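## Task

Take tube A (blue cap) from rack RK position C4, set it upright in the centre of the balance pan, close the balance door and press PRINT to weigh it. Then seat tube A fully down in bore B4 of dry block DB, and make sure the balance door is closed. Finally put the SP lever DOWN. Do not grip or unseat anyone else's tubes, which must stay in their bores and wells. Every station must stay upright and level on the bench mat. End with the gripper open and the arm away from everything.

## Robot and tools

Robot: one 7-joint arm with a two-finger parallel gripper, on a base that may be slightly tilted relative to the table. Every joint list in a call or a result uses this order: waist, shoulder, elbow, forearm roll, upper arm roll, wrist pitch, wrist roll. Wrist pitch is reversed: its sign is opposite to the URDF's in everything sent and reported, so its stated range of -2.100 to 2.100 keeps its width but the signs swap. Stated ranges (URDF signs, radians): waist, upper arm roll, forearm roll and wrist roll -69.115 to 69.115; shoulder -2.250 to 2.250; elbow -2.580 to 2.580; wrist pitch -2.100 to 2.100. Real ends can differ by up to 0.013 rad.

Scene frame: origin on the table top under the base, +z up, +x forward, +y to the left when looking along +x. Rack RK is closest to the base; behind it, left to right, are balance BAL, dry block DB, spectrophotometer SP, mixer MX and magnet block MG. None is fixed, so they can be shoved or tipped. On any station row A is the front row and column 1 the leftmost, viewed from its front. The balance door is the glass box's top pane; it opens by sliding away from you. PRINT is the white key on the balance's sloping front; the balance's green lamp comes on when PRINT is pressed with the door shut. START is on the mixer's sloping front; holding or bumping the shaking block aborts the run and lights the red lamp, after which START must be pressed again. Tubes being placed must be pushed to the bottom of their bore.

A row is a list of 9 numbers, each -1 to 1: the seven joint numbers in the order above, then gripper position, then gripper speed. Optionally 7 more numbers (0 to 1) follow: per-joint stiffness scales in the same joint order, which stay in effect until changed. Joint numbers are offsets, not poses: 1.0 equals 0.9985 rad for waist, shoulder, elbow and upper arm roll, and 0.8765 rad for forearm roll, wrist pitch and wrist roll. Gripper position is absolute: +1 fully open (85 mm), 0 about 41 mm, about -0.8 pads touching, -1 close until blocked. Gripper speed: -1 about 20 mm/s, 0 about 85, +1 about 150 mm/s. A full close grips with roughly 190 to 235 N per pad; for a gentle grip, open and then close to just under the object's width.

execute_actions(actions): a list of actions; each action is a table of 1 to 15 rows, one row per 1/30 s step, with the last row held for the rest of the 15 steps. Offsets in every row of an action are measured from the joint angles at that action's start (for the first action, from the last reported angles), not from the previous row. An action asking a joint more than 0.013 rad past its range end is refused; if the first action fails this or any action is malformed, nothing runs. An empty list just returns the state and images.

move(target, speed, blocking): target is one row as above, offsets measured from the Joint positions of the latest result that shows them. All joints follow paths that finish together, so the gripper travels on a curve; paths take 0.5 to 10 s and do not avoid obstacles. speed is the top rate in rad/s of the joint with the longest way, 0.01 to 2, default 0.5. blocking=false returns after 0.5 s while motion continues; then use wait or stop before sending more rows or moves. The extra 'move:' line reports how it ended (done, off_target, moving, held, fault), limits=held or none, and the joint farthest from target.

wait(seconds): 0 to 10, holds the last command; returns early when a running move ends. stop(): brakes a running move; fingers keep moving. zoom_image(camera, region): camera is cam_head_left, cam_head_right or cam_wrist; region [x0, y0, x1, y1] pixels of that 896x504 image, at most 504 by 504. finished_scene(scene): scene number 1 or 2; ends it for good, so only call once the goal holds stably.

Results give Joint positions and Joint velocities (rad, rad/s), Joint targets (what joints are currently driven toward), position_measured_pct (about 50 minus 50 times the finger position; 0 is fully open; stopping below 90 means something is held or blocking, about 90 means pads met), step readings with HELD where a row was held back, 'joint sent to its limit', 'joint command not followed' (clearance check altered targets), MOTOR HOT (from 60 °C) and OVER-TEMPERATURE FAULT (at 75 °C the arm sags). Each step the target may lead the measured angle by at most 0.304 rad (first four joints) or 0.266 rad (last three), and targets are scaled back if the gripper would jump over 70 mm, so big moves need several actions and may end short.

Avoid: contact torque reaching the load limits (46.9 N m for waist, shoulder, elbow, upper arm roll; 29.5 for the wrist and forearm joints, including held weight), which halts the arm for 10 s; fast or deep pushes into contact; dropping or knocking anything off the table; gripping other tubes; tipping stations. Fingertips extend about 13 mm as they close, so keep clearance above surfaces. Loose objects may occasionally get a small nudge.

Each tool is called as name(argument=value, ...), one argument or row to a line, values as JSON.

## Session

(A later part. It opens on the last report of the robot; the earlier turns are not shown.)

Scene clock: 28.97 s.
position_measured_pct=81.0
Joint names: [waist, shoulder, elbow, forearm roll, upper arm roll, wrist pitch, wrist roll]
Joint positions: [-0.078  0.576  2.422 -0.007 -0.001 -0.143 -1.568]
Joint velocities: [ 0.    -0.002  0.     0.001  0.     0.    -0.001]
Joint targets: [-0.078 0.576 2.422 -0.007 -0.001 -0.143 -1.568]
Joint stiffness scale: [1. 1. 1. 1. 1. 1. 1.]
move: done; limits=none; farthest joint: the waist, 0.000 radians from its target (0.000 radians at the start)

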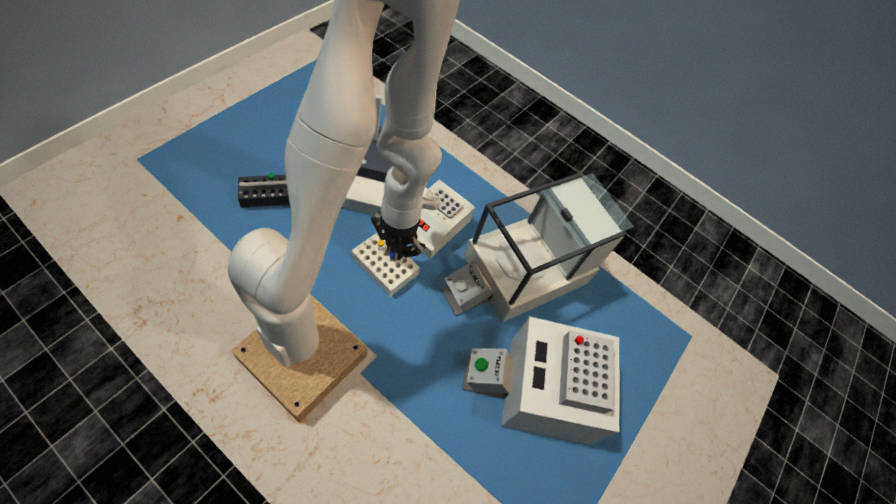

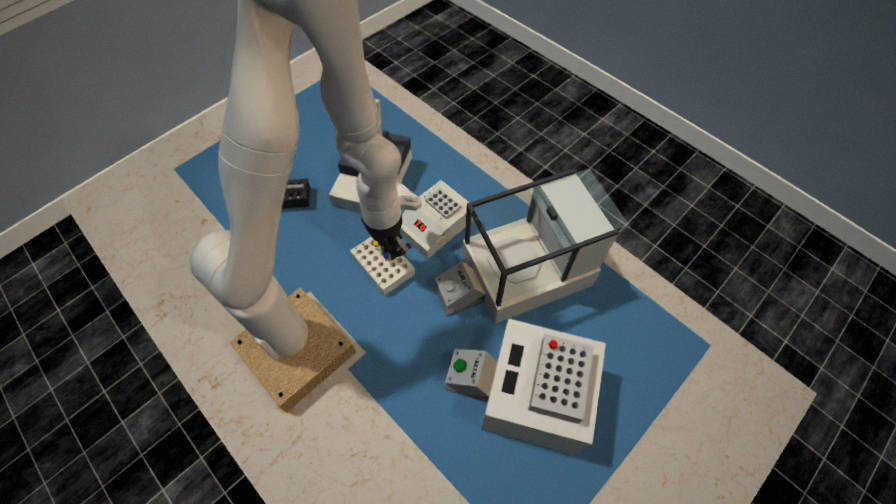

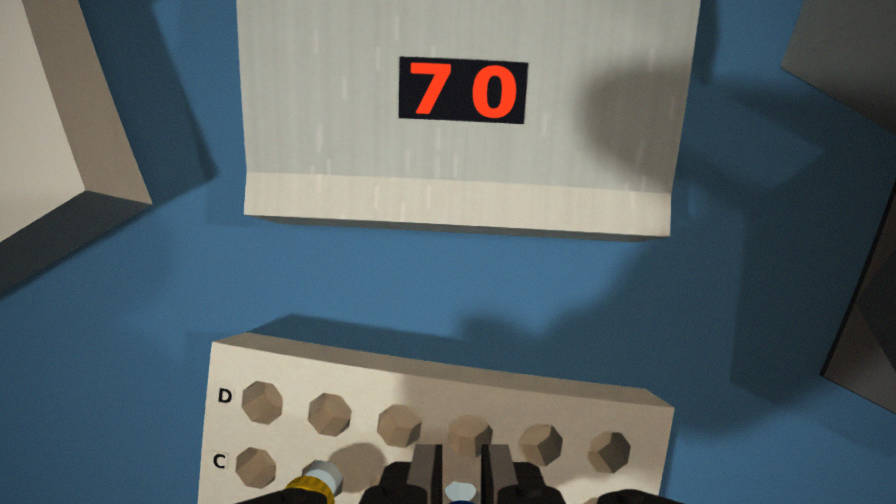

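move(
  target=[0,-0.119,-0.026,0,0,-0.162,0,-0.68,0],
  speed=0.15,
)

move(
  target=[0.1,-0.455,-0.48,0,0,-1,0,-0.68,0],
)

move(
  target=[0.42,0,0,0,0,-0.07,0,-0.68,0],
)

move(
  target=[0,0.27,-0.36,0,0,-0.1,0,-0.68,0],
  speed=0.4,
)

Scene clock: 35.30 s.
position_measured_pct=81.0
Joint names: [waist, shoulder, elbow, forearm roll, upper arm roll, wrist pitch, wrist roll]
Joint positions: [-0.078  0.459  2.401 -0.007 -0.001 -0.28  -1.568]
Joint velocities: [-0.    -0.001  0.    -0.    -0.001  0.001 -0.   ]
Joint targets: [-0.078 0.457 2.396 -0.007 -0.001 -0.285 -1.568]
Joint stiffness scale: [1. 1. 1. 1. 1. 1. 1.]
move: done; limits=none; farthest joint: the elbow, 0.005 radians from its target (0.026 radians at the start)

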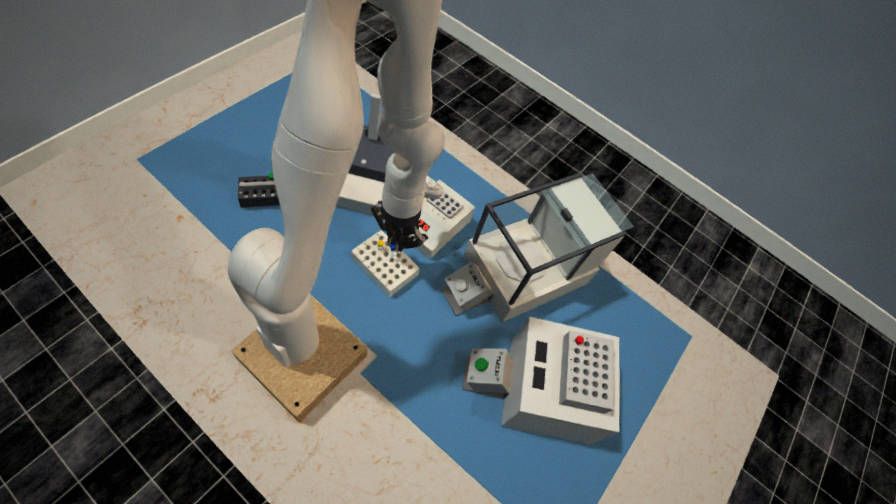

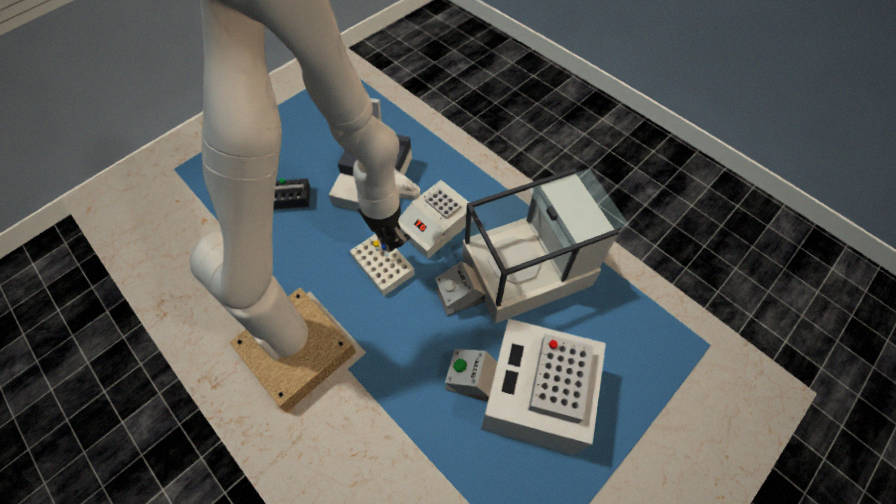

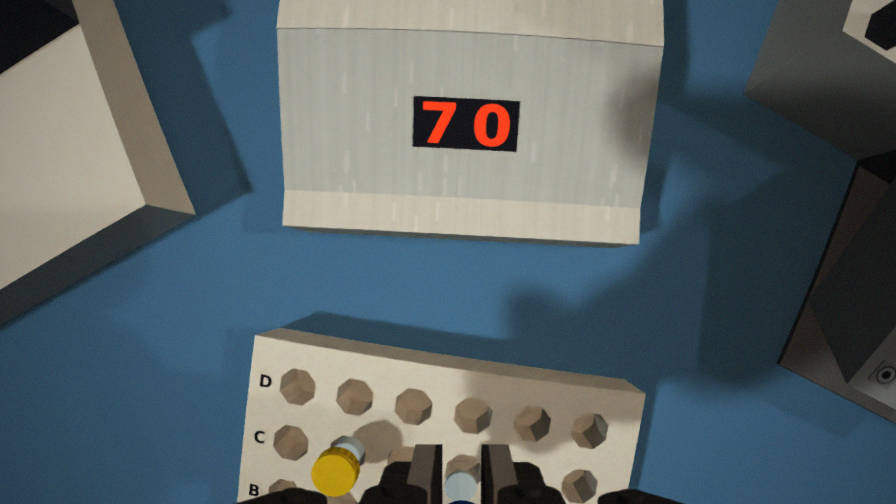

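Scene clock: 37.63 s.
position_measured_pct=81.0
Joint names: [waist, shoulder, elbow, forearm roll, upper arm roll, wrist pitch, wrist roll]
Joint positions: [ 0.019  0.007  1.927 -0.007 -0.001 -1.151 -1.568]
Joint velocities: [ 0.001 -0.002 -0.     0.    -0.001  0.    -0.001]
Joint targets: [0.021 0.005 1.922 -0.007 -0.001 -1.157 -1.568]
Joint stiffness scale: [1. 1. 1. 1. 1. 1. 1.]
move: done; limits=none; farthest joint: the elbow, 0.005 radians from its target (0.480 radians at the start)

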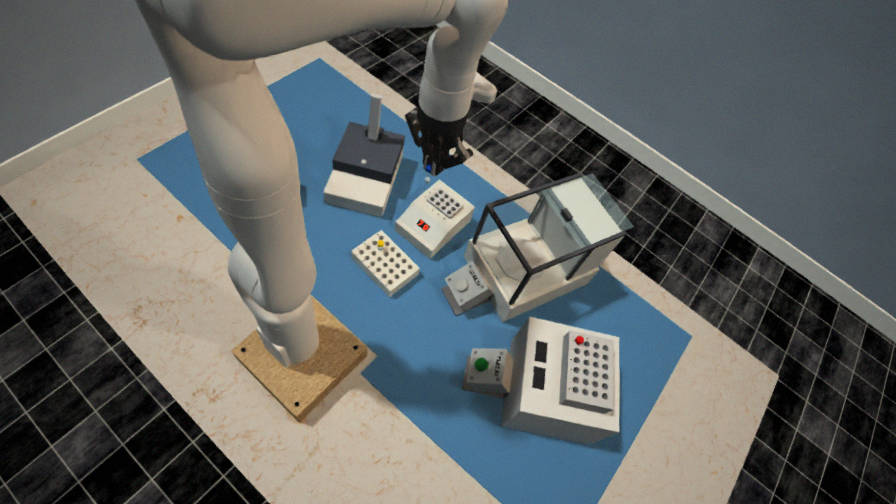

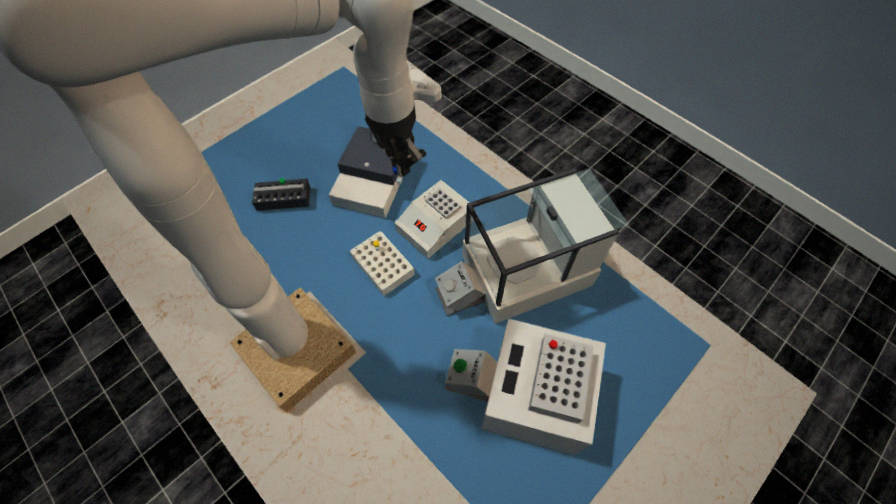

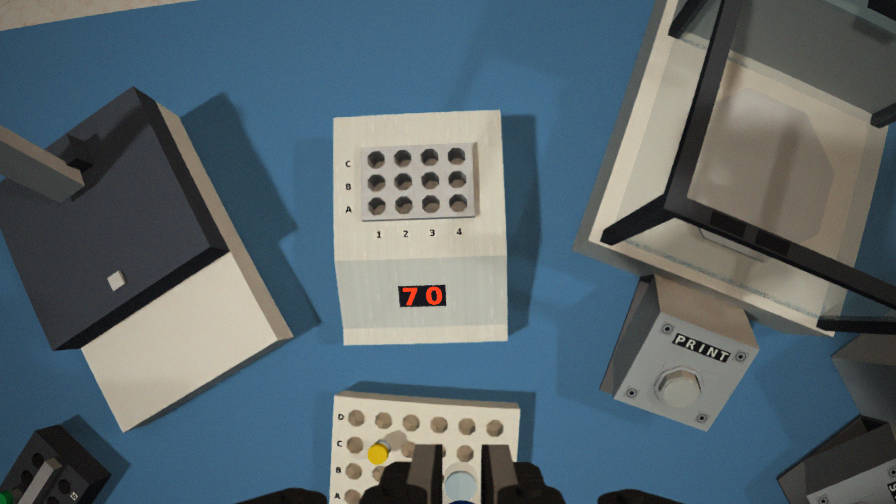

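Scene clock: 39.17 s.
position_measured_pct=81.0
Joint names: [waist, shoulder, elbow, forearm roll, upper arm roll, wrist pitch, wrist roll]
Joint positions: [ 0.436  0.007  1.927 -0.007 -0.001 -1.208 -1.568]
Joint velocities: [ 0.003 -0.001  0.    -0.     0.    -0.001 -0.   ]
Joint targets: [0.438 0.007 1.927 -0.007 -0.001 -1.213 -1.568]
Joint stiffness scale: [1. 1. 1. 1. 1. 1. 1.]
move: done; limits=none; farthest joint: the wrist pitch, 0.005 radians from its target (0.061 radians at the start)

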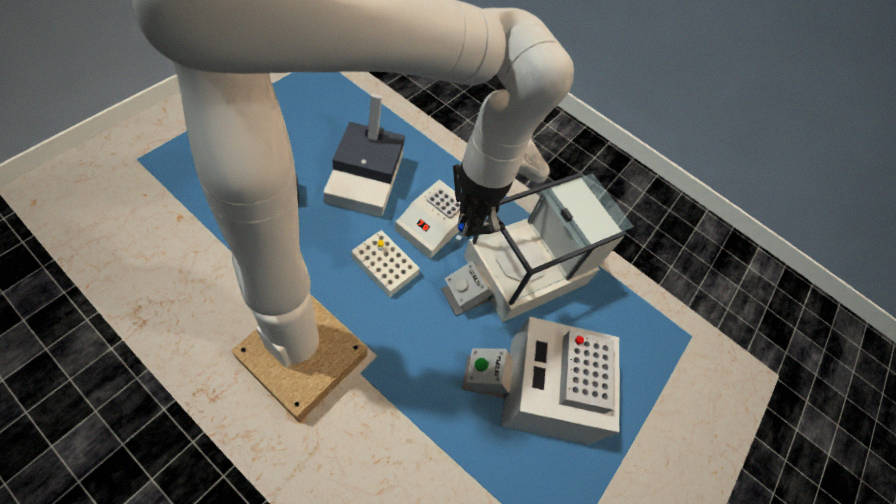

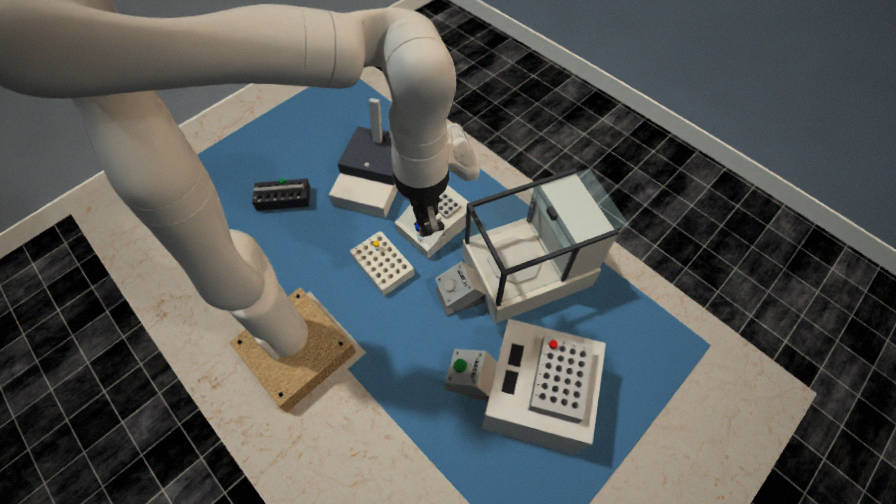

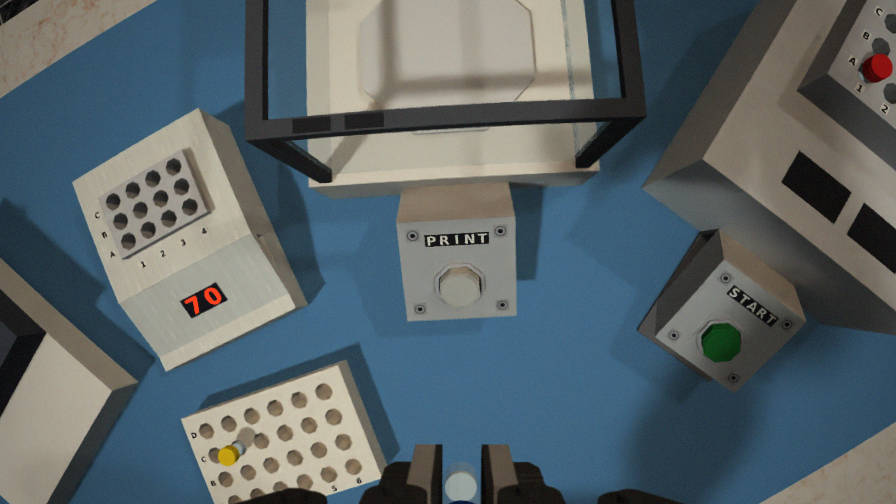

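Scene clock: 40.67 s.
position_measured_pct=81.0
Joint names: [waist, shoulder, elbow, forearm roll, upper arm roll, wrist pitch, wrist roll]
Joint positions: [ 0.436  0.274  1.572 -0.007 -0.001 -1.29  -1.568]
Joint velocities: [ 0.002  0.002 -0.     0.001  0.     0.001  0.   ]
Joint targets: [0.436 0.277 1.567 -0.007 -0.001 -1.295 -1.568]
Joint stiffness scale: [1. 1. 1. 1. 1. 1. 1.]
move: done; limits=none; farthest joint: the wrist pitch, 0.006 radians from its target (0.088 radians at the start)

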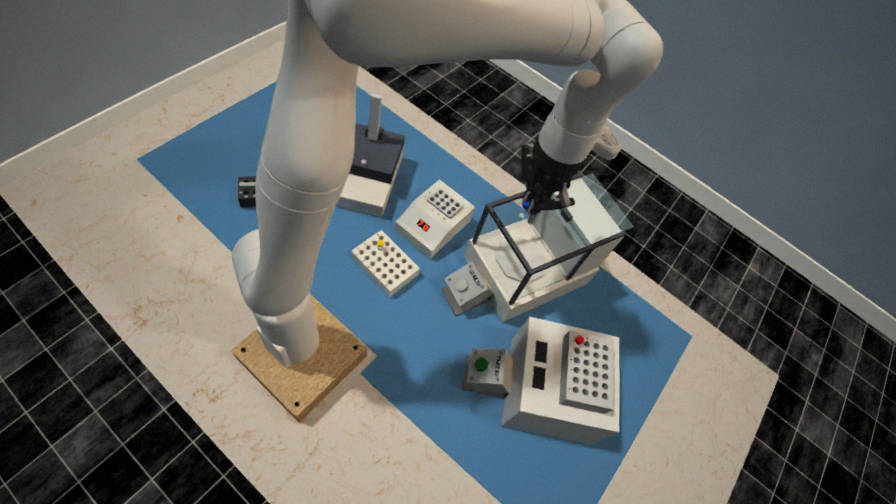

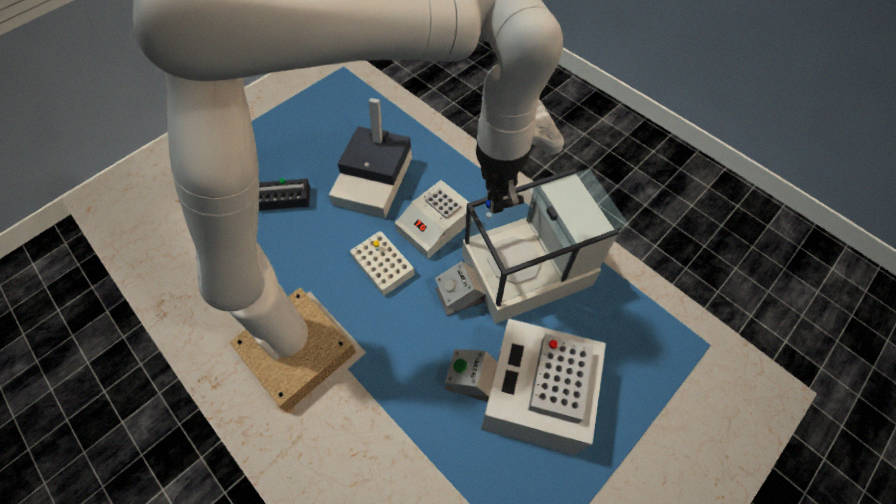

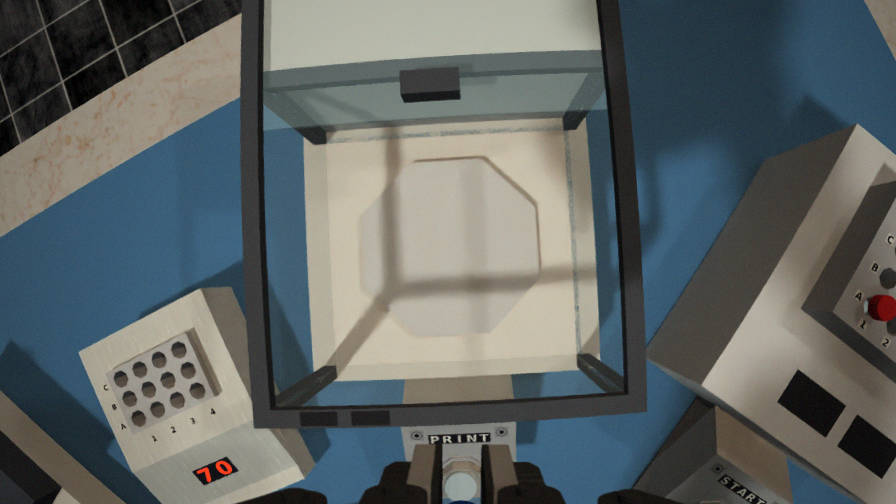

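move(
  target=[-0.037,0.222,-0.206,0,0,0.02,0,-0.68,0],
  speed=0.3,
)

move(
  target=[0,0.158,0.229,0,0,0.438,0,-0.68,0],
  speed=0.25,
)

Scene clock: 62.70 s.
position_measured_pct=81.0
Joint names: [waist, shoulder, elbow, forearm roll, upper arm roll, wrist pitch, wrist roll]
Joint positions: [ 0.401  0.494  1.372 -0.007 -0.001 -1.277 -1.568]
Joint velocities: [ 0.     0.002 -0.001 -0.    -0.     0.     0.001]
Joint targets: [0.399 0.496 1.367 -0.007 -0.001 -1.273 -1.568]
Joint stiffness scale: [1. 1. 1. 1. 1. 1. 1.]
move: done; limits=none; farthest joint: the elbow, 0.005 radians from its target (0.206 radians at the start)

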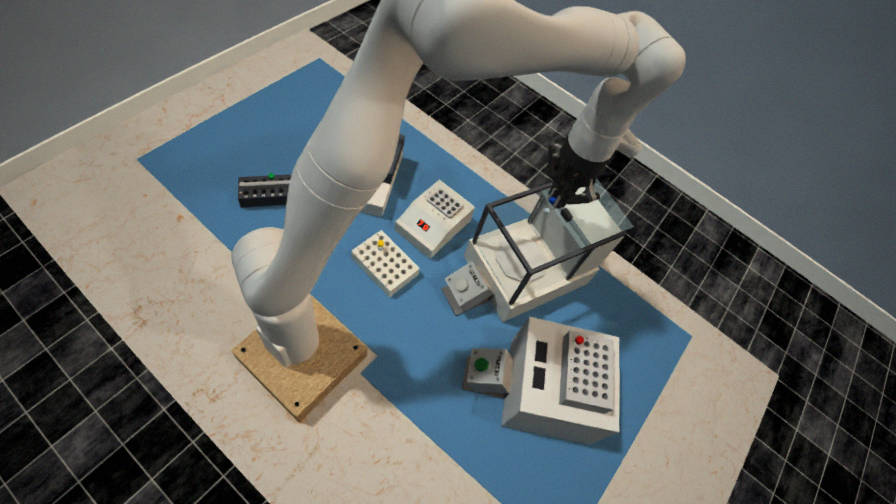

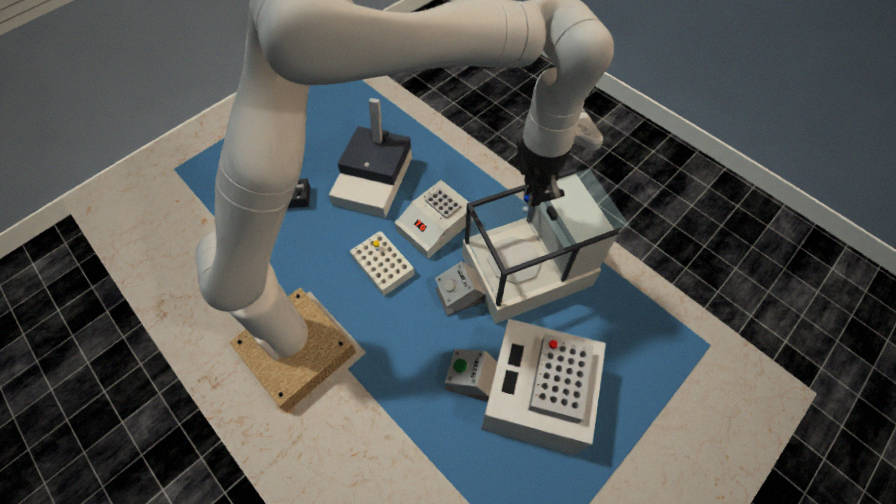

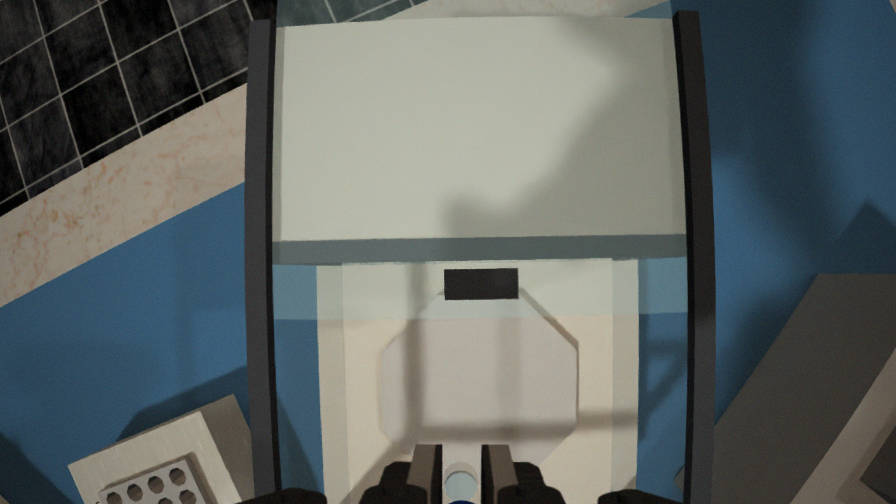

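Scene clock: 64.67 s.
position_measured_pct=81.0
Joint names: [waist, shoulder, elbow, forearm roll, upper arm roll, wrist pitch, wrist roll]
Joint positions: [ 0.401  0.649  1.595 -0.007 -0.001 -0.898 -1.568]
Joint velocities: [ 0.002  0.003  0.     0.    -0.001  0.    -0.   ]
Joint targets: [0.401 0.651 1.600 -0.007 -0.001 -0.893 -1.568]
Joint stiffness scale: [1. 1. 1. 1. 1. 1. 1.]
move: done; limits=none; farthest joint: the elbow, 0.005 radians from its target (0.229 radians at the start)

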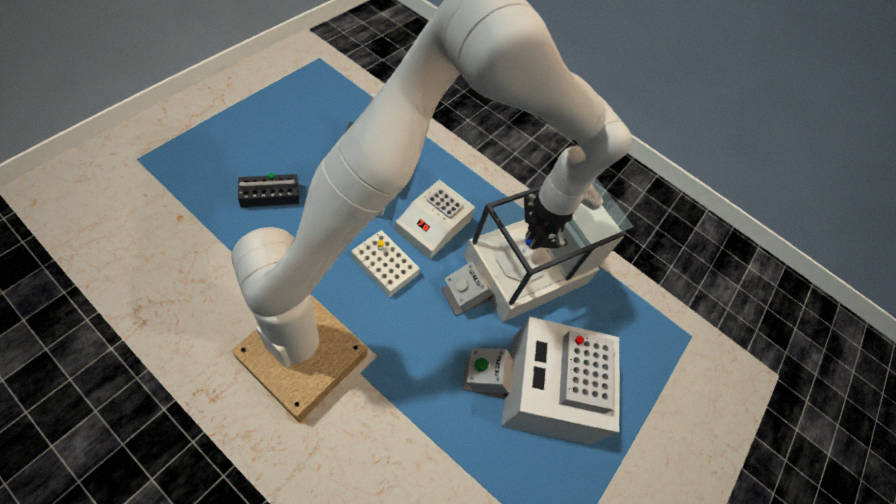

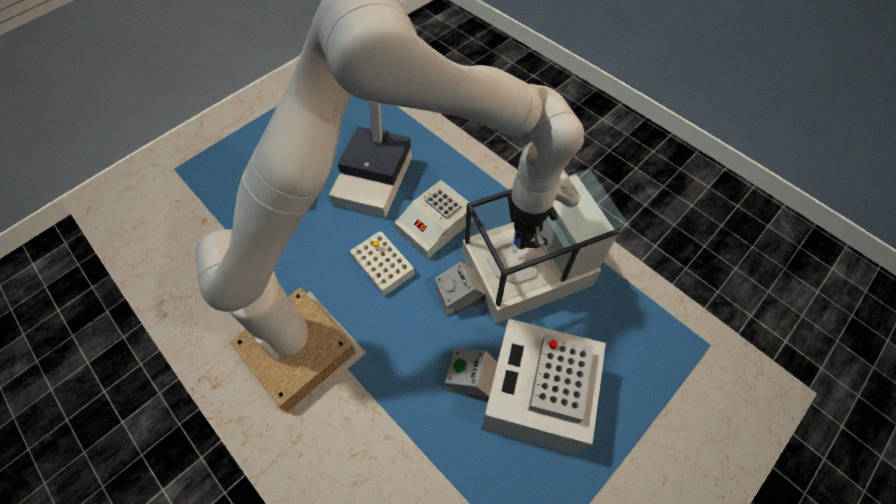

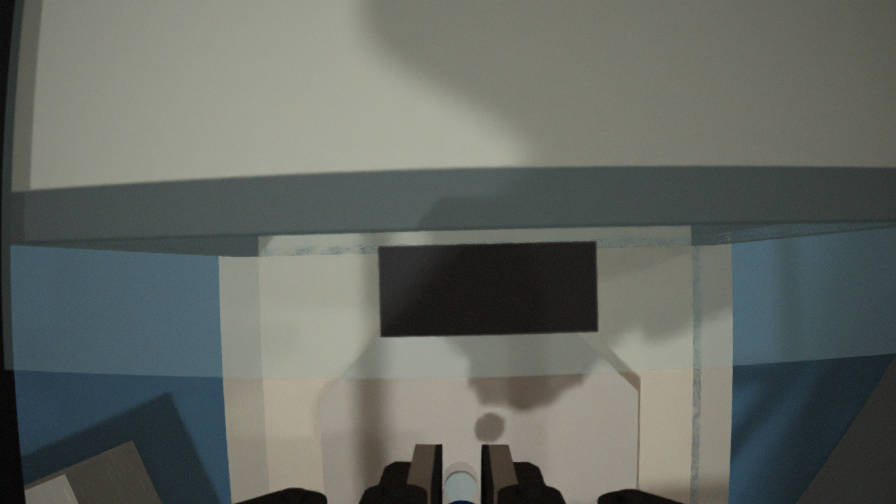

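move(
  target=[0.012,0.017,0.016,0,0,0.034,0,-0.68,0],
  speed=0.03,
)

move(
  target=[0,0.017,0.016,0,0,0.034,0,-0.68,0],
  speed=0.03,
)

zoom_image(
  camera="cam_head_right",
  region=[460,190,600,310],
)

Scene clock: 71.63 s.
position_measured_pct=81.0
Joint names: [waist, shoulder, elbow, forearm roll, upper arm roll, wrist pitch, wrist roll]
Joint positions: [ 0.41   0.664  1.606 -0.007 -0.001 -0.874 -1.568]
Joint velocities: [ 0.001  0.003  0.001  0.    -0.001 -0.001 -0.   ]
Joint targets: [0.413 0.666 1.611 -0.007 -0.001 -0.869 -1.568]
Joint stiffness scale: [1. 1. 1. 1. 1. 1. 1.]
move: done; limits=none; farthest joint: the wrist pitch, 0.006 radians from its target (0.030 radians at the start)

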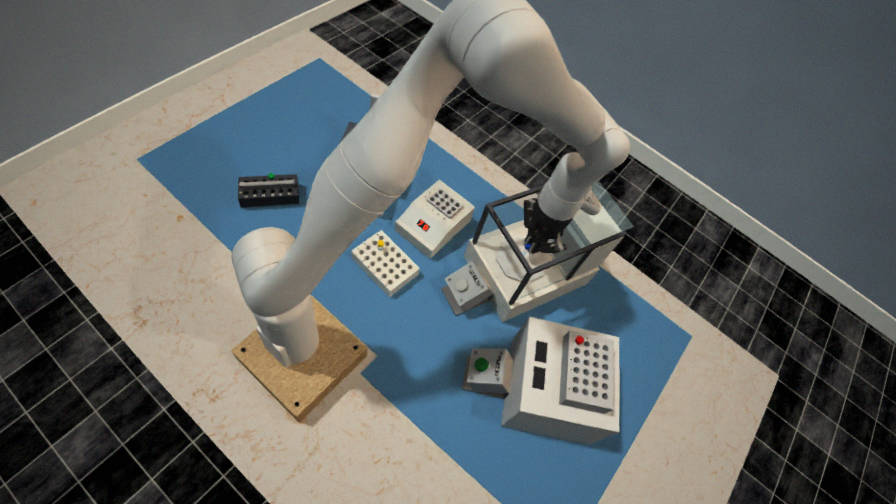

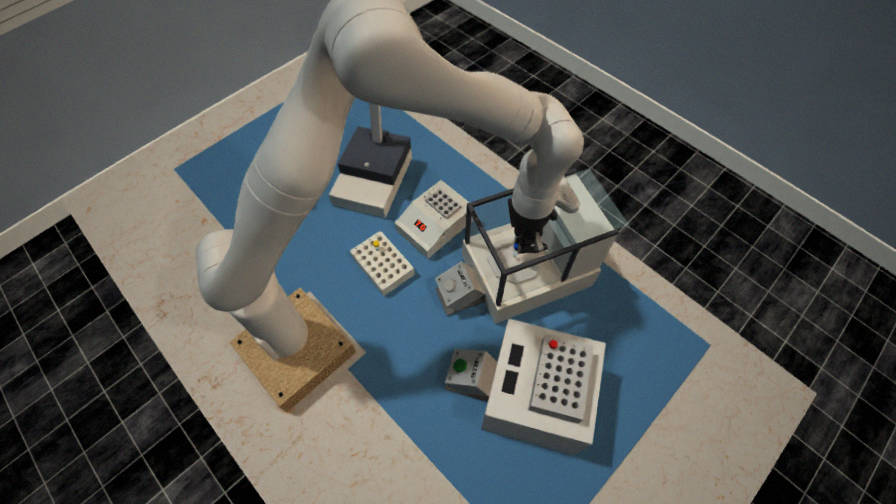

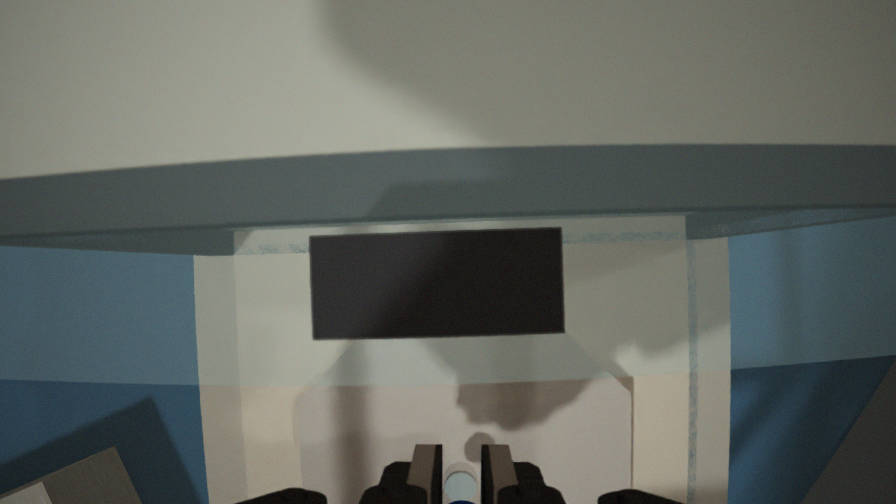

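Scene clock: 72.83 s.
position_measured_pct=81.0
Joint names: [waist, shoulder, elbow, forearm roll, upper arm roll, wrist pitch, wrist roll]
Joint positions: [ 0.41   0.677  1.616 -0.007 -0.001 -0.85  -1.568]
Joint velocities: [-0.     0.001 -0.    -0.     0.    -0.    -0.   ]
Joint targets: [0.410 0.681 1.622 -0.007 -0.001 -0.844 -1.568]
Joint stiffness scale: [1. 1. 1. 1. 1. 1. 1.]
move: done; limits=none; farthest joint: the wrist pitch, 0.006 radians from its target (0.030 radians at the start)

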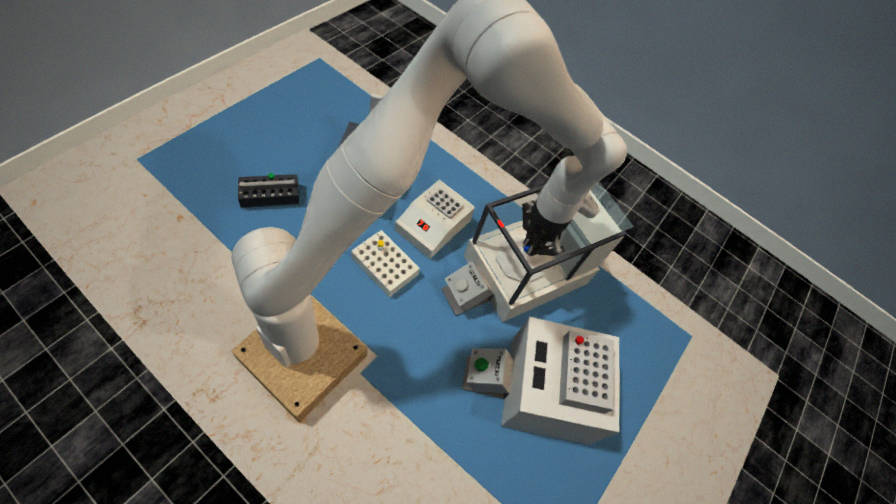

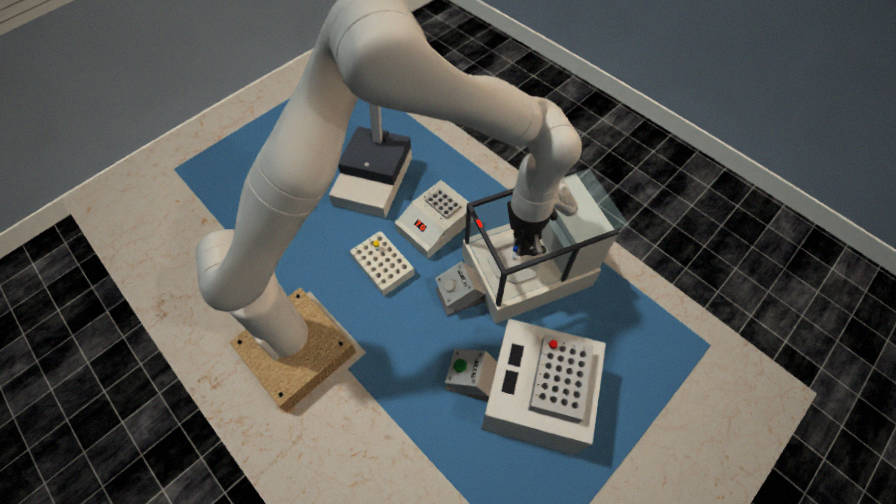

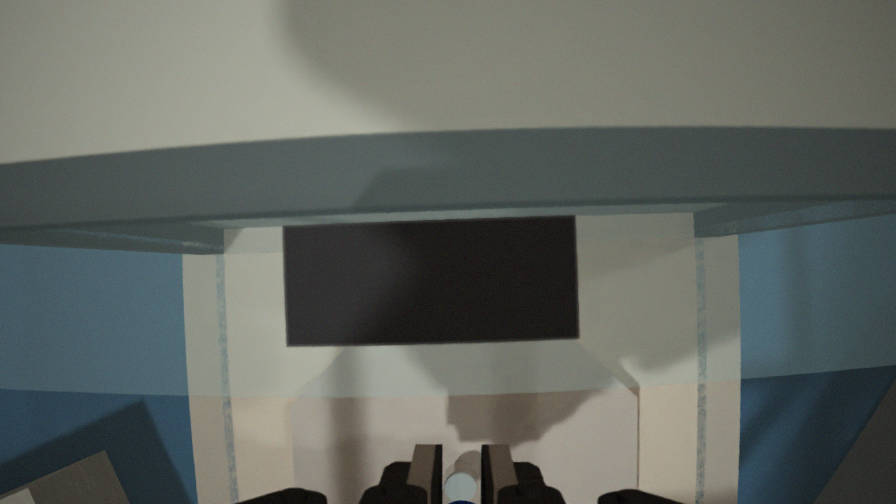

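Region (460, 190, 600, 310) of cam_head_right's 896x504 image, scaled by 3.600, with more detail than that image has; it fills the top 432 rows of this view, and the rest is white.

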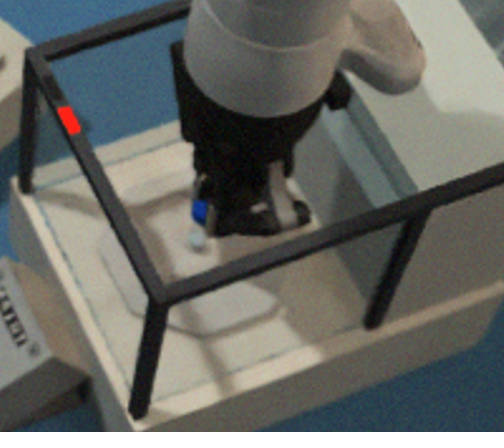

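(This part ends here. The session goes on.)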